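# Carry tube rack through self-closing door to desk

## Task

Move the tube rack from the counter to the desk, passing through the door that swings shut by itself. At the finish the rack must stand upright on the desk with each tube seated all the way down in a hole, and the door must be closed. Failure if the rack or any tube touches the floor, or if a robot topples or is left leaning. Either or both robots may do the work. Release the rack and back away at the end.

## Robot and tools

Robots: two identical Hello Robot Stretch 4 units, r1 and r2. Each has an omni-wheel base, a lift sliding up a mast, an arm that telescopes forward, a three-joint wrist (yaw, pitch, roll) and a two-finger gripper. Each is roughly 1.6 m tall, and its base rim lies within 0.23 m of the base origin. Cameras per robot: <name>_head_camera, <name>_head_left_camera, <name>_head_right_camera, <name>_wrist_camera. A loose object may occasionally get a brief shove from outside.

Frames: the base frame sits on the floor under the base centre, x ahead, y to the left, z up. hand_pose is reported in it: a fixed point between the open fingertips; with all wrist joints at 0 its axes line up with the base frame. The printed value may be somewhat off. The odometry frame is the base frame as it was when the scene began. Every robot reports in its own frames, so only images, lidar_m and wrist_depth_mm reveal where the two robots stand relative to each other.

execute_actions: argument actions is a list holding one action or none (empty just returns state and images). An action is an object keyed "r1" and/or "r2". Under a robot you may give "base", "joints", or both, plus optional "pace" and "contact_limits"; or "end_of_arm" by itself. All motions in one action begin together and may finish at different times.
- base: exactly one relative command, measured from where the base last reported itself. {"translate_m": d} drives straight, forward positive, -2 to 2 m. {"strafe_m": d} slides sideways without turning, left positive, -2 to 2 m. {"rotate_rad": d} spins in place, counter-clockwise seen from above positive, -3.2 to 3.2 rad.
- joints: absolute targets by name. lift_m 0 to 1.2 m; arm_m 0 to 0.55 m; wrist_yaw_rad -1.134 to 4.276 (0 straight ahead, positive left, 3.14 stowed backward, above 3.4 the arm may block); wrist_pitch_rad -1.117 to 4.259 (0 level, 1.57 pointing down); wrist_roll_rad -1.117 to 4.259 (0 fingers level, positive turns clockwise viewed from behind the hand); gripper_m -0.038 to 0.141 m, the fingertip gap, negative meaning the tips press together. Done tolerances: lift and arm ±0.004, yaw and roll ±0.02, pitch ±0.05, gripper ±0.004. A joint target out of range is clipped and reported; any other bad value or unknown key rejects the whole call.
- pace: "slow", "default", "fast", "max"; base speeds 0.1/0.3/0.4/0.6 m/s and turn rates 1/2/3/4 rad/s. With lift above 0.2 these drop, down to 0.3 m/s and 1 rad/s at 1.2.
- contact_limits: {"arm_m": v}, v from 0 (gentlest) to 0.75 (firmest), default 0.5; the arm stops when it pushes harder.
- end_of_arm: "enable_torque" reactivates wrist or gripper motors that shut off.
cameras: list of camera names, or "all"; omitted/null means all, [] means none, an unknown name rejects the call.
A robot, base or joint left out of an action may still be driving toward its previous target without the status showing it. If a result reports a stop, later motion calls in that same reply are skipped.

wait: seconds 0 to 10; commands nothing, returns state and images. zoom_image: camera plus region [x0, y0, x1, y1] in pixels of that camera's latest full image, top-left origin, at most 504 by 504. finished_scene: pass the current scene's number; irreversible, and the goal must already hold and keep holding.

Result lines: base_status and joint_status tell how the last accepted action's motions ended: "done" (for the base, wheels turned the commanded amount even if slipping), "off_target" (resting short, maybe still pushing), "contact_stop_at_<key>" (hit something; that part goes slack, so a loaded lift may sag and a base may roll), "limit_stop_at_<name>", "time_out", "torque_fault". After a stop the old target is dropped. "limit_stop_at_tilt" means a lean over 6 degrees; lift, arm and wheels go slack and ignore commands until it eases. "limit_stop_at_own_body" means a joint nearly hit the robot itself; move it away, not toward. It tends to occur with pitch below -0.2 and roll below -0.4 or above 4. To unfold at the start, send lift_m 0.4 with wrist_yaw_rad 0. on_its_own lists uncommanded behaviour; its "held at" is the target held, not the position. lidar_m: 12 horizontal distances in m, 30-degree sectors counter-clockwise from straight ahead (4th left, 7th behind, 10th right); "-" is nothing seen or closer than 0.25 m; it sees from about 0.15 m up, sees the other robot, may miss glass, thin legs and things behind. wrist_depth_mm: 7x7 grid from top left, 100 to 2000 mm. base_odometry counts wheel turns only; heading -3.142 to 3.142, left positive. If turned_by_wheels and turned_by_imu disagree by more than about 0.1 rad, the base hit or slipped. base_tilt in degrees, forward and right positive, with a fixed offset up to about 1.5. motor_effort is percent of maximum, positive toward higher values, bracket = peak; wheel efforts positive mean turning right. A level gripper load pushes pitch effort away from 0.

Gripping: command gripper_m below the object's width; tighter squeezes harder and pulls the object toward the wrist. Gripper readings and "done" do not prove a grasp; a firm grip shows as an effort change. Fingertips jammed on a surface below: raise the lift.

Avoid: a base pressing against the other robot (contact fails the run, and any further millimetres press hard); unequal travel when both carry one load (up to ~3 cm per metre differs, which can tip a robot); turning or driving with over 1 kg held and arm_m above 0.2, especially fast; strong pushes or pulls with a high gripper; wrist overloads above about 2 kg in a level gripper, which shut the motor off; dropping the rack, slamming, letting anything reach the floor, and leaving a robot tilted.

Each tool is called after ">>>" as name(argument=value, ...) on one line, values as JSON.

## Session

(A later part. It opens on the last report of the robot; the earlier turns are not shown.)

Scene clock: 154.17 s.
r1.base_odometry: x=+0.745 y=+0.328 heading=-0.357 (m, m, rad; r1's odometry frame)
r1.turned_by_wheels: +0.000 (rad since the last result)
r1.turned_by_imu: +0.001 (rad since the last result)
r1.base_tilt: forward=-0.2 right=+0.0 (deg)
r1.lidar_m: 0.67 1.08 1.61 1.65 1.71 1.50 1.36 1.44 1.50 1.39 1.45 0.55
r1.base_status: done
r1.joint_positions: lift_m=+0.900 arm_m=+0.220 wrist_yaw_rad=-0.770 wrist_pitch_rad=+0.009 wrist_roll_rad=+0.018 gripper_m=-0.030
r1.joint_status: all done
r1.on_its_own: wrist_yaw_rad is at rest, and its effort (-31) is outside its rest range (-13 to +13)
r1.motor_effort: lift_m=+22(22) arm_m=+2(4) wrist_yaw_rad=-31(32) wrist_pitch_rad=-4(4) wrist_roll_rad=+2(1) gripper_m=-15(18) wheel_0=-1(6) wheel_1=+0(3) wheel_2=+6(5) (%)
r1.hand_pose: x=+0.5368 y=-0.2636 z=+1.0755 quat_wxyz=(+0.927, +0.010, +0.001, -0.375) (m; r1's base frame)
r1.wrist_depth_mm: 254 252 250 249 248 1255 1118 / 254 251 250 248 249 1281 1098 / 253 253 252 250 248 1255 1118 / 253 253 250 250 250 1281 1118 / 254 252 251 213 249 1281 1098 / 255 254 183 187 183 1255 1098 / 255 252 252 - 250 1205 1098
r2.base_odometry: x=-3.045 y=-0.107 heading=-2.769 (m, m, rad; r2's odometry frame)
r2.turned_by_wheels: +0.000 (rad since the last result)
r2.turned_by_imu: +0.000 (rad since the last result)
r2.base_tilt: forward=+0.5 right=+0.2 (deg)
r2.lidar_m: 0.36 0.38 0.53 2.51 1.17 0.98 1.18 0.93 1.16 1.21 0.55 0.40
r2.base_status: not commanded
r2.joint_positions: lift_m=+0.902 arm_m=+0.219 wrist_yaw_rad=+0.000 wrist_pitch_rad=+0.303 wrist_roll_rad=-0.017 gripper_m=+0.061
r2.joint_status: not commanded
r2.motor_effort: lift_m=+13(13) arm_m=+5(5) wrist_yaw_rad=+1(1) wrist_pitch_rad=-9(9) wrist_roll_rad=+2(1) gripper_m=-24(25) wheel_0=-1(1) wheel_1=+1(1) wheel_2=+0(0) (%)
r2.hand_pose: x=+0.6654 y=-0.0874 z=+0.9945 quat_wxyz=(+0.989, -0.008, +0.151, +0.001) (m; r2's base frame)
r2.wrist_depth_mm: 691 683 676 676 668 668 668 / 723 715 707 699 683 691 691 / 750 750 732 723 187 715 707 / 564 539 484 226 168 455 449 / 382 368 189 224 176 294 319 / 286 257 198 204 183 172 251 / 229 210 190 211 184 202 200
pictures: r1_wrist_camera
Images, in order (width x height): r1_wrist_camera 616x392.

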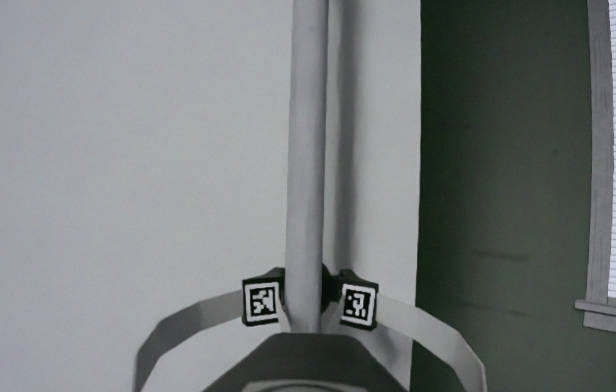

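>>> execute_actions(actions=[{"r1":{"base":{"strafe_m":-0.12},"joints":{"arm_m":0.34},"pace":"slow"},"r2":{"joints":{"lift_m":0.899,"gripper_m":0.141},"pace":"slow"}}], cameras=["r2_wrist_camera"])

>>> execute_actions(actions=[{"r1":{"base":{"strafe_m":-0.075},"joints":{"arm_m":0.46},"pace":"slow"},"r2":{"joints":{"arm_m":0.0}}}], cameras=["r1_wrist_camera","r1_head_left_camera","r2_wrist_camera"])

Scene clock: 161.03 s.
r1.base_odometry: x=+0.703 y=+0.215 heading=-0.356 (m, m, rad; r1's odometry frame)
r1.turned_by_wheels: +0.001 (rad since the last result)
r1.turned_by_imu: +0.003 (rad since the last result)
r1.base_tilt: forward=-0.2 right=+0.0 (deg)
r1.lidar_m: 0.74 1.04 1.61 1.77 1.83 1.49 1.37 1.43 1.42 1.26 1.28 0.65
r1.base_status: done
r1.joint_positions: lift_m=+0.900 arm_m=+0.340 wrist_yaw_rad=-0.762 wrist_pitch_rad=+0.009 wrist_roll_rad=+0.018 gripper_m=-0.030
r1.joint_status: all done
r1.on_its_own: wrist_yaw_rad is at rest, and its effort (-52) is outside its rest range (-13 to +13)
r1.motor_effort: lift_m=+22(22) arm_m=+2(4) wrist_yaw_rad=-52(58) wrist_pitch_rad=-3(6) wrist_roll_rad=+0(1) gripper_m=-14(14) wheel_0=+5(7) wheel_1=+2(7) wheel_2=+12(11) (%)
r1.hand_pose: x=+0.6589 y=-0.2624 z=+1.0756 quat_wxyz=(+0.928, +0.010, +0.001, -0.372) (m; r1's base frame)
r1.wrist_depth_mm: 227 234 241 246 1281 1160 1008 / 226 233 241 246 1255 1138 991 / 226 233 241 247 1255 1160 1008 / 227 234 241 247 1281 1160 1008 / 228 235 242 210 1308 1160 1008 / 228 234 186 187 185 1118 991 / 229 232 243 - 1281 1078 1008
r2.base_odometry: x=-3.045 y=-0.107 heading=-2.769 (m, m, rad; r2's odometry frame)
r2.turned_by_wheels: +0.000 (rad since the last result)
r2.turned_by_imu: +0.001 (rad since the last result)
r2.base_tilt: forward=+0.5 right=+0.2 (deg)
r2.lidar_m: 0.36 0.38 0.52 2.50 1.17 0.99 1.09 0.95 1.17 1.20 0.53 0.38
r2.base_status: not commanded
r2.joint_positions: lift_m=+0.899 arm_m=+0.219 wrist_yaw_rad=+0.000 wrist_pitch_rad=+0.302 wrist_roll_rad=-0.017 gripper_m=+0.141
r2.joint_status: all done
r2.motor_effort: lift_m=+13(13) arm_m=+5(5) wrist_yaw_rad=+2(0) wrist_pitch_rad=-7(10) wrist_roll_rad=+2(2) gripper_m=+0(28) wheel_0=-1(1) wheel_1=+1(1) wheel_2=+0(0) (%)
r2.hand_pose: x=+0.6655 y=-0.0874 z=+0.9918 quat_wxyz=(+0.989, -0.008, +0.150, +0.001) (m; r2's base frame)
r2.wrist_depth_mm: 691 683 676 683 676 668 661 / 723 707 715 699 691 691 691 / 759 750 732 715 228 715 707 / 564 535 512 241 205 452 436 / 377 364 230 247 196 320 317 / 283 253 202 220 201 190 248 / 228 216 213 139 206 200 203
pictures: r2_wrist_camera
Images, in order (width x height): r2_wrist_camera 616x392.

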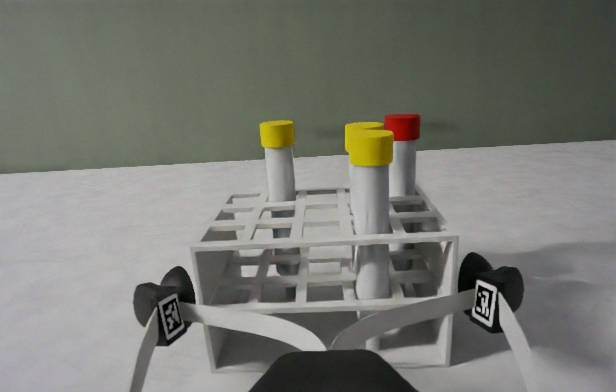

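Scene clock: 163.50 s.
r1.base_odometry: x=+0.678 y=+0.145 heading=-0.354 (m, m, rad; r1's odometry frame)
r1.turned_by_wheels: +0.002 (rad since the last result)
r1.turned_by_imu: +0.003 (rad since the last result)
r1.base_tilt: forward=-0.2 right=+0.0 (deg)
r1.lidar_m: 0.84 1.06 1.63 1.85 1.91 1.48 1.37 1.40 1.31 1.18 1.23 0.77
r1.base_status: done
r1.joint_positions: lift_m=+0.900 arm_m=+0.460 wrist_yaw_rad=-0.766 wrist_pitch_rad=+0.008 wrist_roll_rad=+0.019 gripper_m=-0.030
r1.joint_status: all done
r1.on_its_own: wrist_yaw_rad is at rest, and its effort (-42) is outside its rest range (-13 to +13)
r1.motor_effort: lift_m=+22(22) arm_m=+2(6) wrist_yaw_rad=-42(71) wrist_pitch_rad=-3(2) wrist_roll_rad=-1(1) gripper_m=-11(15) wheel_0=+7(16) wheel_1=+3(4) wheel_2=+11(18) (%)
r1.hand_pose: x=+0.7779 y=-0.2629 z=+1.0756 quat_wxyz=(+0.928, +0.010, +0.000, -0.373) (m; r1's base frame)
r1.wrist_depth_mm: 206 217 233 242 1182 1042 946 / 206 218 233 243 1182 1078 946 / 206 218 234 244 1182 1042 960 / 206 219 235 244 1160 1098 931 / 207 220 235 210 1205 1060 917 / 208 217 185 185 184 1060 917 / 208 217 234 - 1182 991 917
r2.base_odometry: x=-3.045 y=-0.107 heading=-2.769 (m, m, rad; r2's odometry frame)
r2.turned_by_wheels: +0.000 (rad since the last result)
r2.turned_by_imu: +0.000 (rad since the last result)
r2.base_tilt: forward=+0.5 right=+0.2 (deg)
r2.lidar_m: 0.35 0.38 0.54 2.50 1.18 0.99 1.06 0.94 1.15 1.21 0.56 0.45
r2.base_status: not commanded
r2.joint_positions: lift_m=+0.899 arm_m=+0.003 wrist_yaw_rad=+0.000 wrist_pitch_rad=+0.302 wrist_roll_rad=-0.017 gripper_m=+0.141
r2.joint_status: all done
joint sent to its limit — the command would take r2.arm_m past its lower limit, so that joint was sent only as far as its limit.
r2.motor_effort: lift_m=+13(13) arm_m=-5(3) wrist_yaw_rad=+1(0) wrist_pitch_rad=-7(7) wrist_roll_rad=-1(2) gripper_m=-1(1) wheel_0=-1(1) wheel_1=+1(1) wheel_2=+0(0) (%)
r2.hand_pose: x=+0.4494 y=-0.0874 z=+0.9917 quat_wxyz=(+0.989, -0.008, +0.151, +0.001) (m; r2's base frame)
r2.wrist_depth_mm: 891 878 891 878 878 866 854 / 931 917 917 917 891 904 904 / 991 946 946 459 707 768 723 / 569 539 517 442 439 459 442 / 382 370 359 345 336 327 320 / 286 257 248 267 252 191 251 / 229 217 220 139 213 202 206
pictures: r1_head_left_camera, r1_wrist_camera, r2_wrist_camera
Images, in order (width x height): r1_head_left_camera 420x672, r1_wrist_camera 616x392, r2_wrist_camera 616x392.

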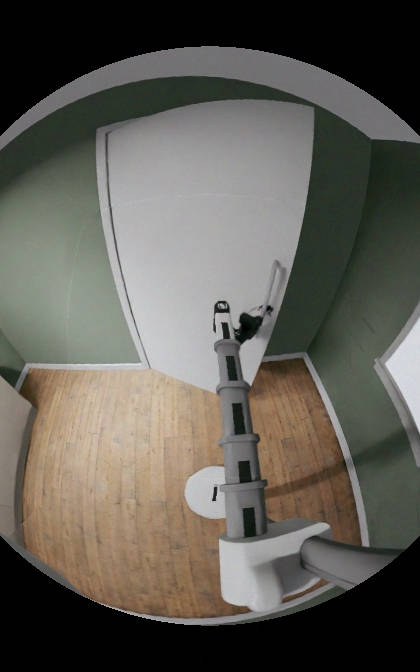

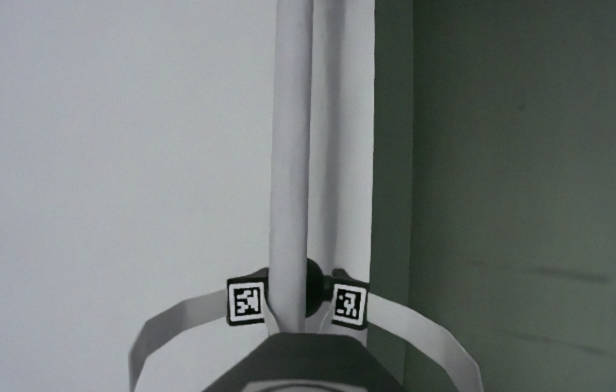

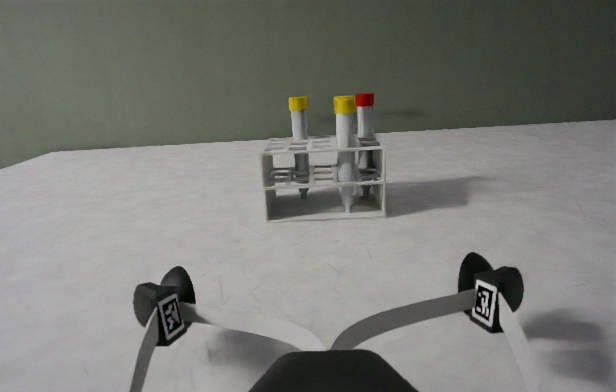

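>>> execute_actions(actions=[{"r1":{"base":{"strafe_m":-0.035},"joints":{"wrist_yaw_rad":-0.58}},"r2":{"base":{"translate_m":-0.3},"joints":{"lift_m":0.93}}}], cameras=["r2_wrist_camera"])

>>> execute_actions(actions=[{"r1":{"base":{"strafe_m":-0.035},"joints":{"arm_m":0.545},"pace":"slow"}}], cameras=["r1_wrist_camera","r1_head_left_camera"])

Scene clock: 169.47 s.
r1.base_odometry: x=+0.666 y=+0.112 heading=-0.354 (m, m, rad; r1's odometry frame)
r1.turned_by_wheels: +0.001 (rad since the last result)
r1.turned_by_imu: -0.003 (rad since the last result)
r1.base_tilt: forward=-0.2 right=-0.1 (deg)
r1.lidar_m: 0.79 1.06 1.65 1.88 1.94 1.48 1.37 1.39 1.31 1.17 1.19 0.85
r1.base_status: done
r1.joint_positions: lift_m=+0.900 arm_m=+0.460 wrist_yaw_rad=-0.572 wrist_pitch_rad=+0.009 wrist_roll_rad=+0.018 gripper_m=-0.030
r1.joint_status: all done
r1.on_its_own: wrist_yaw_rad is at rest, and its effort (-23) is outside its rest range (-13 to +13)
r1.motor_effort: lift_m=+20(22) arm_m=-1(2) wrist_yaw_rad=-23(48) wrist_pitch_rad=-4(6) wrist_roll_rad=+0(1) gripper_m=-15(19) wheel_0=+2(12) wheel_1=+2(7) wheel_2=+5(9) (%)
r1.hand_pose: x=+0.8263 y=-0.2297 z=+1.0754 quat_wxyz=(+0.959, +0.010, +0.002, -0.282) (m; r1's base frame)
r1.wrist_depth_mm: 224 232 240 246 259 1060 946 / 224 232 241 245 258 1042 946 / 225 233 242 248 260 1060 946 / 226 234 241 248 258 1042 931 / 225 233 243 211 259 1042 931 / 226 233 183 186 182 1078 931 / 228 230 241 - 917 1042 917
r2.base_odometry: x=-2.766 y=+0.002 heading=-2.770 (m, m, rad; r2's odometry frame)
r2.turned_by_wheels: +0.000 (rad since the last result)
r2.turned_by_imu: +0.000 (rad since the last result)
r2.base_tilt: forward=+0.5 right=+0.2 (deg)
r2.lidar_m: 0.65 0.67 2.08 2.07 0.74 0.73 0.76 0.68 0.71 1.21 1.00 0.72
r2.base_status: done
r2.joint_positions: lift_m=+0.930 arm_m=+0.003 wrist_yaw_rad=+0.000 wrist_pitch_rad=+0.302 wrist_roll_rad=-0.017 gripper_m=+0.141
r2.joint_status: all done
r2.motor_effort: lift_m=+22(22) arm_m=-5(5) wrist_yaw_rad=+1(0) wrist_pitch_rad=-7(7) wrist_roll_rad=-1(1) gripper_m=+1(1) wheel_0=+1(5) wheel_1=-1(4) wheel_2=-1(5) (%)
r2.hand_pose: x=+0.4493 y=-0.0874 z=+1.0220 quat_wxyz=(+0.989, -0.008, +0.151, +0.001) (m; r2's base frame)
r2.wrist_depth_mm: 1160 1182 1160 1160 1138 1160 1160 / 1229 1205 1229 1205 1205 1205 1182 / 1281 1255 1138 788 976 891 866 / 683 647 627 597 569 549 530 / 530 504 1430 1366 1397 1397 1366 / 1499 917 1464 1537 1430 191 1464 / 1537 1499 1537 139 1499 1464 1499
pictures: r2_wrist_camera
Images, in order (width x height): r2_wrist_camera 616x392.

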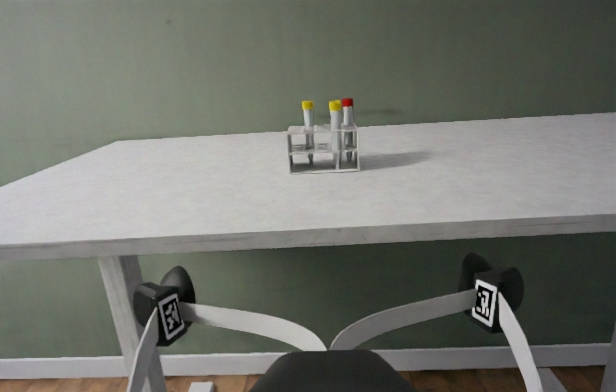

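Scene clock: 171.60 s.
r1.base_odometry: x=+0.654 y=+0.079 heading=-0.353 (m, m, rad; r1's odometry frame)
r1.turned_by_wheels: +0.001 (rad since the last result)
r1.turned_by_imu: +0.001 (rad since the last result)
r1.base_tilt: forward=-0.2 right=+0.0 (deg)
r1.lidar_m: 0.91 1.10 1.64 1.91 1.99 1.47 1.35 1.38 1.24 1.12 1.14 0.94
r1.base_status: done
r1.joint_positions: lift_m=+0.900 arm_m=+0.544 wrist_yaw_rad=-0.572 wrist_pitch_rad=+0.009 wrist_roll_rad=+0.018 gripper_m=-0.030
r1.joint_status: all done
r1.on_its_own: wrist_yaw_rad is at rest, and its effort (-24) is outside its rest range (-13 to +13)
r1.motor_effort: lift_m=+20(21) arm_m=+3(7) wrist_yaw_rad=-24(49) wrist_pitch_rad=-6(8) wrist_roll_rad=+1(2) gripper_m=-14(14) wheel_0=+5(11) wheel_1=+0(6) wheel_2=+6(11) (%)
r1.hand_pose: x=+0.9106 y=-0.2296 z=+1.0754 quat_wxyz=(+0.959, +0.010, +0.002, -0.282) (m; r1's base frame)
r1.wrist_depth_mm: 212 221 236 243 759 976 904 / 211 223 236 244 768 946 904 / 213 224 236 245 778 946 904 / 213 225 237 247 768 960 917 / 213 224 238 211 778 976 917 / 213 223 183 187 183 976 904 / 213 220 236 - 788 960 891
r2.base_odometry: x=-2.766 y=+0.002 heading=-2.770 (m, m, rad; r2's odometry frame)
r2.turned_by_wheels: +0.000 (rad since the last result)
r2.turned_by_imu: +0.000 (rad since the last result)
r2.base_tilt: forward=+0.5 right=+0.1 (deg)
r2.lidar_m: 0.66 0.70 2.10 2.05 0.76 0.71 0.73 0.69 0.70 1.20 0.97 0.71
r2.base_status: not commanded
r2.joint_positions: lift_m=+0.930 arm_m=+0.003 wrist_yaw_rad=+0.000 wrist_pitch_rad=+0.302 wrist_roll_rad=-0.017 gripper_m=+0.141
r2.joint_status: not commanded
r2.motor_effort: lift_m=+22(22) arm_m=-5(5) wrist_yaw_rad=+1(1) wrist_pitch_rad=-7(6) wrist_roll_rad=+0(0) gripper_m=+0(0) wheel_0=+1(0) wheel_1=-1(1) wheel_2=-1(1) (%)
r2.hand_pose: x=+0.4493 y=-0.0874 z=+1.0220 quat_wxyz=(+0.989, -0.008, +0.151, +0.001) (m; r2's base frame)
r2.wrist_depth_mm: 1182 1160 1160 1160 1138 1160 1138 / 1229 1182 1229 1229 1182 1205 1182 / 1308 1255 1118 778 960 917 866 / 683 647 621 591 569 544 530 / 521 504 1464 1397 1336 1366 1366 / 1499 931 1464 1464 1430 191 1430 / 1576 1537 1537 139 1499 1499 1464
pictures: r1_head_left_camera, r1_wrist_camera
Images, in order (width x height): r1_head_left_camera 420x672, r1_wrist_camera 616x392.

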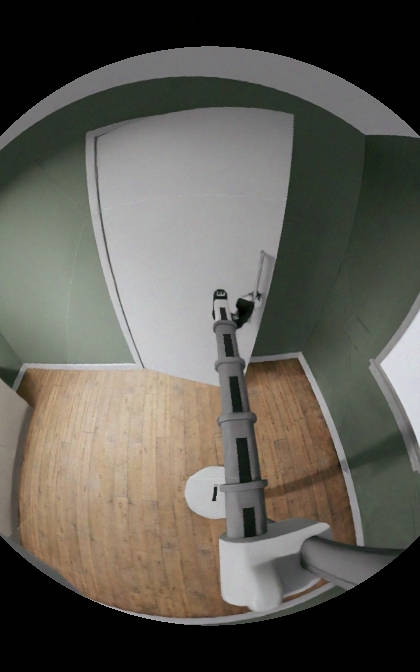

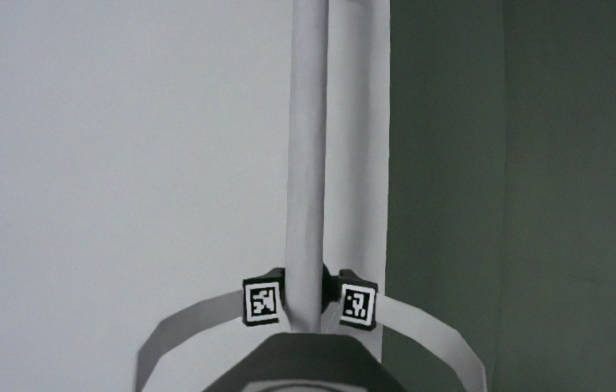

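>>> execute_actions(actions=[{"r1":{"base":{"translate_m":0.15},"pace":"slow"}}], cameras=["r1_wrist_camera"])

>>> execute_actions(actions=[{"r1":{"joints":{"gripper_m":0.1}}}], cameras=["r1_wrist_camera","r1_head_camera"])

Scene clock: 176.03 s.
r1.base_odometry: x=+0.794 y=+0.027 heading=-0.356 (m, m, rad; r1's odometry frame)
r1.turned_by_wheels: -0.003 (rad since the last result)
r1.turned_by_imu: -0.006 (rad since the last result)
r1.base_tilt: forward=-0.2 right=+0.1 (deg)
r1.lidar_m: 0.90 0.99 1.40 1.93 2.01 1.62 1.52 1.56 1.19 1.11 1.14 0.87
r1.base_status: done
r1.joint_positions: lift_m=+0.900 arm_m=+0.544 wrist_yaw_rad=-0.589 wrist_pitch_rad=+0.009 wrist_roll_rad=+0.018 gripper_m=-0.030
r1.joint_status: not commanded
r1.on_its_own: wrist_yaw_rad is at rest, and its effort (+24) is outside its rest range (-13 to +13)
r1.motor_effort: lift_m=+20(20) arm_m=+3(3) wrist_yaw_rad=+24(26) wrist_pitch_rad=-6(7) wrist_roll_rad=+3(3) gripper_m=-16(18) wheel_0=-18(19) wheel_1=-8(11) wheel_2=-14(13) (%)
r1.hand_pose: x=+0.9066 y=-0.2329 z=+1.0754 quat_wxyz=(+0.957, +0.010, +0.002, -0.290) (m; r1's base frame)
r1.wrist_depth_mm: 183 198 219 235 272 741 878 / 182 198 220 236 272 750 878 / 183 200 220 237 585 741 878 / 184 201 221 238 580 741 878 / 185 200 221 237 585 750 878 / 185 201 213 187 181 768 878 / 185 195 219 - 609 715 854
r2.base_odometry: x=-2.766 y=+0.002 heading=-2.770 (m, m, rad; r2's odometry frame)
r2.turned_by_wheels: +0.000 (rad since the last result)
r2.turned_by_imu: +0.001 (rad since the last result)
r2.base_tilt: forward=+0.5 right=+0.2 (deg)
r2.lidar_m: 0.66 0.68 2.11 2.08 0.75 0.66 0.67 0.68 0.73 1.23 0.98 0.69
r2.base_status: not commanded
r2.joint_positions: lift_m=+0.930 arm_m=+0.003 wrist_yaw_rad=+0.000 wrist_pitch_rad=+0.302 wrist_roll_rad=-0.017 gripper_m=+0.141
r2.joint_status: not commanded
r2.motor_effort: lift_m=+22(22) arm_m=-5(5) wrist_yaw_rad=+1(1) wrist_pitch_rad=-6(6) wrist_roll_rad=+0(0) gripper_m=-1(1) wheel_0=+0(1) wheel_1=-1(1) wheel_2=-1(1) (%)
r2.hand_pose: x=+0.4493 y=-0.0874 z=+1.0220 quat_wxyz=(+0.989, -0.008, +0.151, +0.001) (m; r2's base frame)
r2.wrist_depth_mm: 1182 1160 1160 1160 1160 1160 1118 / 1229 1229 1229 1229 1205 1182 1160 / 1281 1255 1118 788 976 904 854 / 683 654 615 597 569 549 530 / 521 504 1397 1397 1397 1336 1366 / 1499 917 1430 1464 1430 191 1430 / 1576 1499 1537 139 1499 1499 1464
pictures: r1_wrist_camera
Images, in order (width x height): r1_wrist_camera 616x392.

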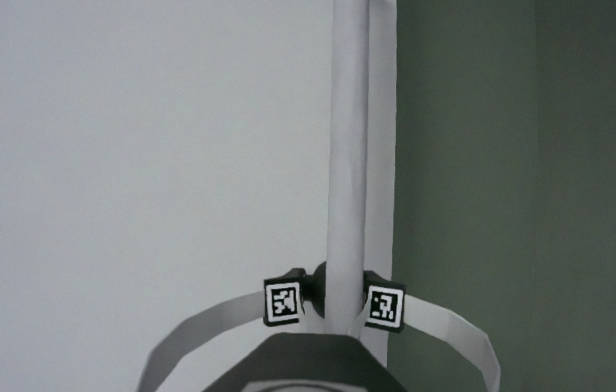

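Scene clock: 178.03 s.
r1.base_odometry: x=+0.794 y=+0.027 heading=-0.353 (m, m, rad; r1's odometry frame)
r1.turned_by_wheels: +0.003 (rad since the last result)
r1.turned_by_imu: +0.004 (rad since the last result)
r1.base_tilt: forward=-0.1 right=+0.0 (deg)
r1.lidar_m: 1.04 1.07 1.45 1.93 1.96 1.63 1.50 1.56 1.21 1.11 1.13 1.10
r1.base_status: not commanded
r1.joint_positions: lift_m=+0.900 arm_m=+0.544 wrist_yaw_rad=-0.580 wrist_pitch_rad=+0.009 wrist_roll_rad=+0.018 gripper_m=+0.100
r1.joint_status: all done
r1.motor_effort: lift_m=+20(20) arm_m=+3(3) wrist_yaw_rad=+1(31) wrist_pitch_rad=-5(7) wrist_roll_rad=+3(3) gripper_m=-2(16) wheel_0=-1(18) wheel_1=-1(8) wheel_2=-1(14) (%)
r1.hand_pose: x=+0.9086 y=-0.2313 z=+1.0754 quat_wxyz=(+0.958, +0.010, +0.002, -0.286) (m; r1's base frame)
r1.wrist_depth_mm: 293 322 366 452 564 707 866 / 291 325 370 449 564 707 866 / 294 327 373 452 564 707 866 / 296 329 368 452 564 715 866 / 294 327 362 459 554 723 878 / 296 324 330 424 214 723 854 / 297 320 370 - 597 741 878
r2.base_odometry: x=-2.766 y=+0.002 heading=-2.770 (m, m, rad; r2's odometry frame)
r2.turned_by_wheels: +0.000 (rad since the last result)
r2.turned_by_imu: +0.000 (rad since the last result)
r2.base_tilt: forward=+0.5 right=+0.2 (deg)
r2.lidar_m: 0.64 0.70 2.09 2.08 0.77 0.62 0.59 0.64 0.73 1.20 1.00 0.69
r2.base_status: not commanded
r2.joint_positions: lift_m=+0.930 arm_m=+0.003 wrist_yaw_rad=+0.000 wrist_pitch_rad=+0.302 wrist_roll_rad=-0.017 gripper_m=+0.141
r2.joint_status: not commanded
r2.motor_effort: lift_m=+22(22) arm_m=-5(5) wrist_yaw_rad=+1(1) wrist_pitch_rad=-7(7) wrist_roll_rad=-1(1) gripper_m=+0(0) wheel_0=+1(1) wheel_1=-1(1) wheel_2=-1(2) (%)
r2.hand_pose: x=+0.4493 y=-0.0874 z=+1.0220 quat_wxyz=(+0.989, -0.008, +0.151, +0.001) (m; r2's base frame)
r2.wrist_depth_mm: 1182 1182 1182 1138 1160 1118 1138 / 1229 1229 1229 1182 1182 1205 1160 / 1281 1255 1118 788 946 904 854 / 683 654 621 597 574 544 530 / 530 504 1397 1430 1366 1366 1366 / 1537 917 1464 1430 1430 191 1430 / 1576 1537 1537 139 1499 1464 1499
pictures: r1_head_camera, r1_wrist_camera
Images, in order (width x height): r1_head_camera 420x560, r1_wrist_camera 616x392.

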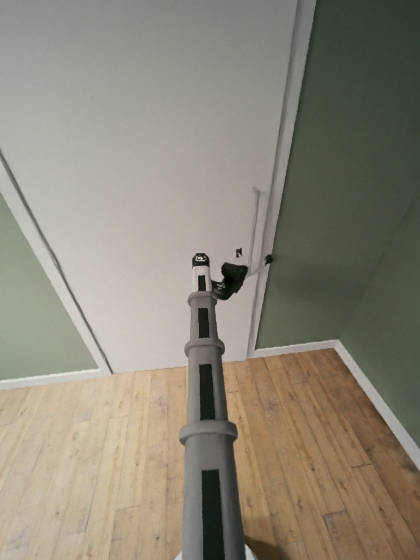

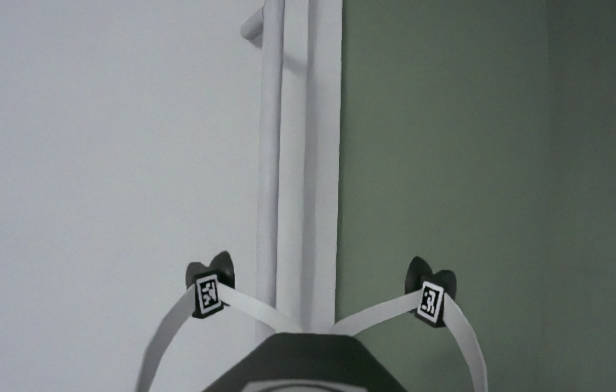

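>>> execute_actions(actions=[{"r1":{"joints":{"arm_m":0.25},"pace":"fast"}}], cameras=["r1_wrist_camera","r1_head_camera","r2_wrist_camera"])

>>> zoom_image(camera="r2_wrist_camera", region=[260,80,400,190])

Scene clock: 181.10 s.
r1.base_odometry: x=+0.794 y=+0.027 heading=-0.353 (m, m, rad; r1's odometry frame)
r1.turned_by_wheels: +0.000 (rad since the last result)
r1.turned_by_imu: +0.000 (rad since the last result)
r1.base_tilt: forward=-0.3 right=-0.2 (deg)
r1.lidar_m: 1.05 1.08 1.43 1.94 2.00 1.63 1.49 1.56 1.21 1.10 1.15 1.13
r1.base_status: not commanded
r1.joint_positions: lift_m=+0.900 arm_m=+0.251 wrist_yaw_rad=-0.580 wrist_pitch_rad=+0.010 wrist_roll_rad=+0.018 gripper_m=+0.100
r1.joint_status: all done
r1.motor_effort: lift_m=+21(20) arm_m=-5(7) wrist_yaw_rad=-1(1) wrist_pitch_rad=-7(6) wrist_roll_rad=+2(3) gripper_m=-2(1) wheel_0=-1(1) wheel_1=-1(0) wheel_2=-1(1) (%)
r1.hand_pose: x=+0.6152 y=-0.2313 z=+1.0754 quat_wxyz=(+0.958, +0.010, +0.002, -0.286) (m; r1's base frame)
r1.wrist_depth_mm: 549 615 707 809 1008 1118 904 / 554 615 707 820 976 1078 904 / 554 615 699 831 991 1078 931 / 554 615 715 842 1008 1078 917 / 554 621 707 831 991 1060 904 / 554 603 676 820 214 1008 891 / 559 603 707 - 1042 991 891
r2.base_odometry: x=-2.766 y=+0.002 heading=-2.770 (m, m, rad; r2's odometry frame)
r2.turned_by_wheels: +0.000 (rad since the last result)
r2.turned_by_imu: +0.001 (rad since the last result)
r2.base_tilt: forward=+0.5 right=+0.2 (deg)
r2.lidar_m: 0.66 0.70 2.08 2.09 0.76 0.59 0.55 0.62 0.73 1.22 0.98 0.71
r2.base_status: not commanded
r2.joint_positions: lift_m=+0.930 arm_m=+0.003 wrist_yaw_rad=+0.000 wrist_pitch_rad=+0.302 wrist_roll_rad=-0.017 gripper_m=+0.141
r2.joint_status: not commanded
r2.motor_effort: lift_m=+22(22) arm_m=-5(5) wrist_yaw_rad=+1(1) wrist_pitch_rad=-6(7) wrist_roll_rad=+0(2) gripper_m=-1(1) wheel_0=+1(1) wheel_1=-1(2) wheel_2=-1(1) (%)
r2.hand_pose: x=+0.4493 y=-0.0874 z=+1.0220 quat_wxyz=(+0.989, -0.008, +0.151, +0.001) (m; r2's base frame)
r2.wrist_depth_mm: 1182 1182 1160 1160 1098 1160 1138 / 1229 1229 1255 1205 1205 1205 1182 / 1308 1255 1118 778 960 904 854 / 683 647 621 597 569 549 530 / 525 504 1397 1397 1397 1366 1366 / 1537 904 1397 1464 1430 191 1464 / 1576 1537 1537 139 1537 1499 1430
pictures: r1_head_camera, r1_wrist_camera, r2_wrist_camera
Images, in order (width x height): r1_head_camera 420x560, r1_wrist_camera 616x392, r2_wrist_camera 616x392.

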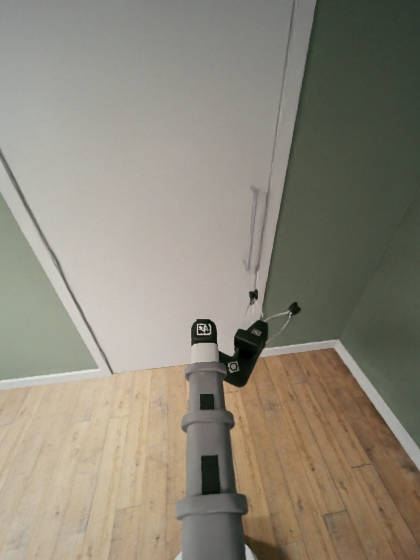

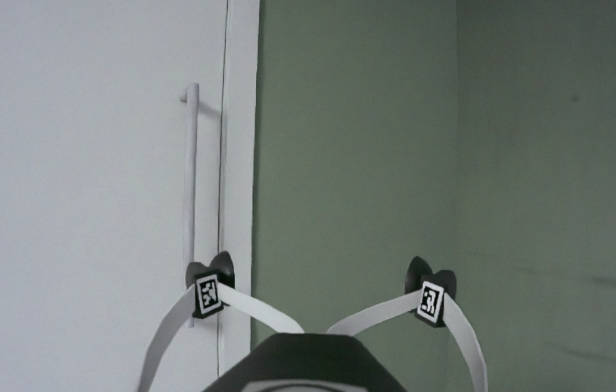

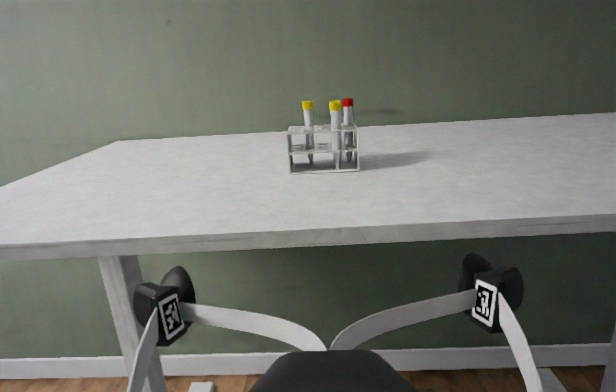

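Region (260, 80, 400, 190) of r2_wrist_camera's 616x392 image, scaled by 3.600; it fills the top 396 rows of this view, and the rest is white.

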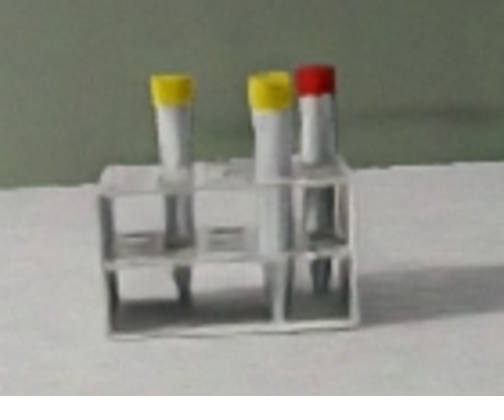

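>>> finished_scene(scene=1)

The scene is finished: the task was done.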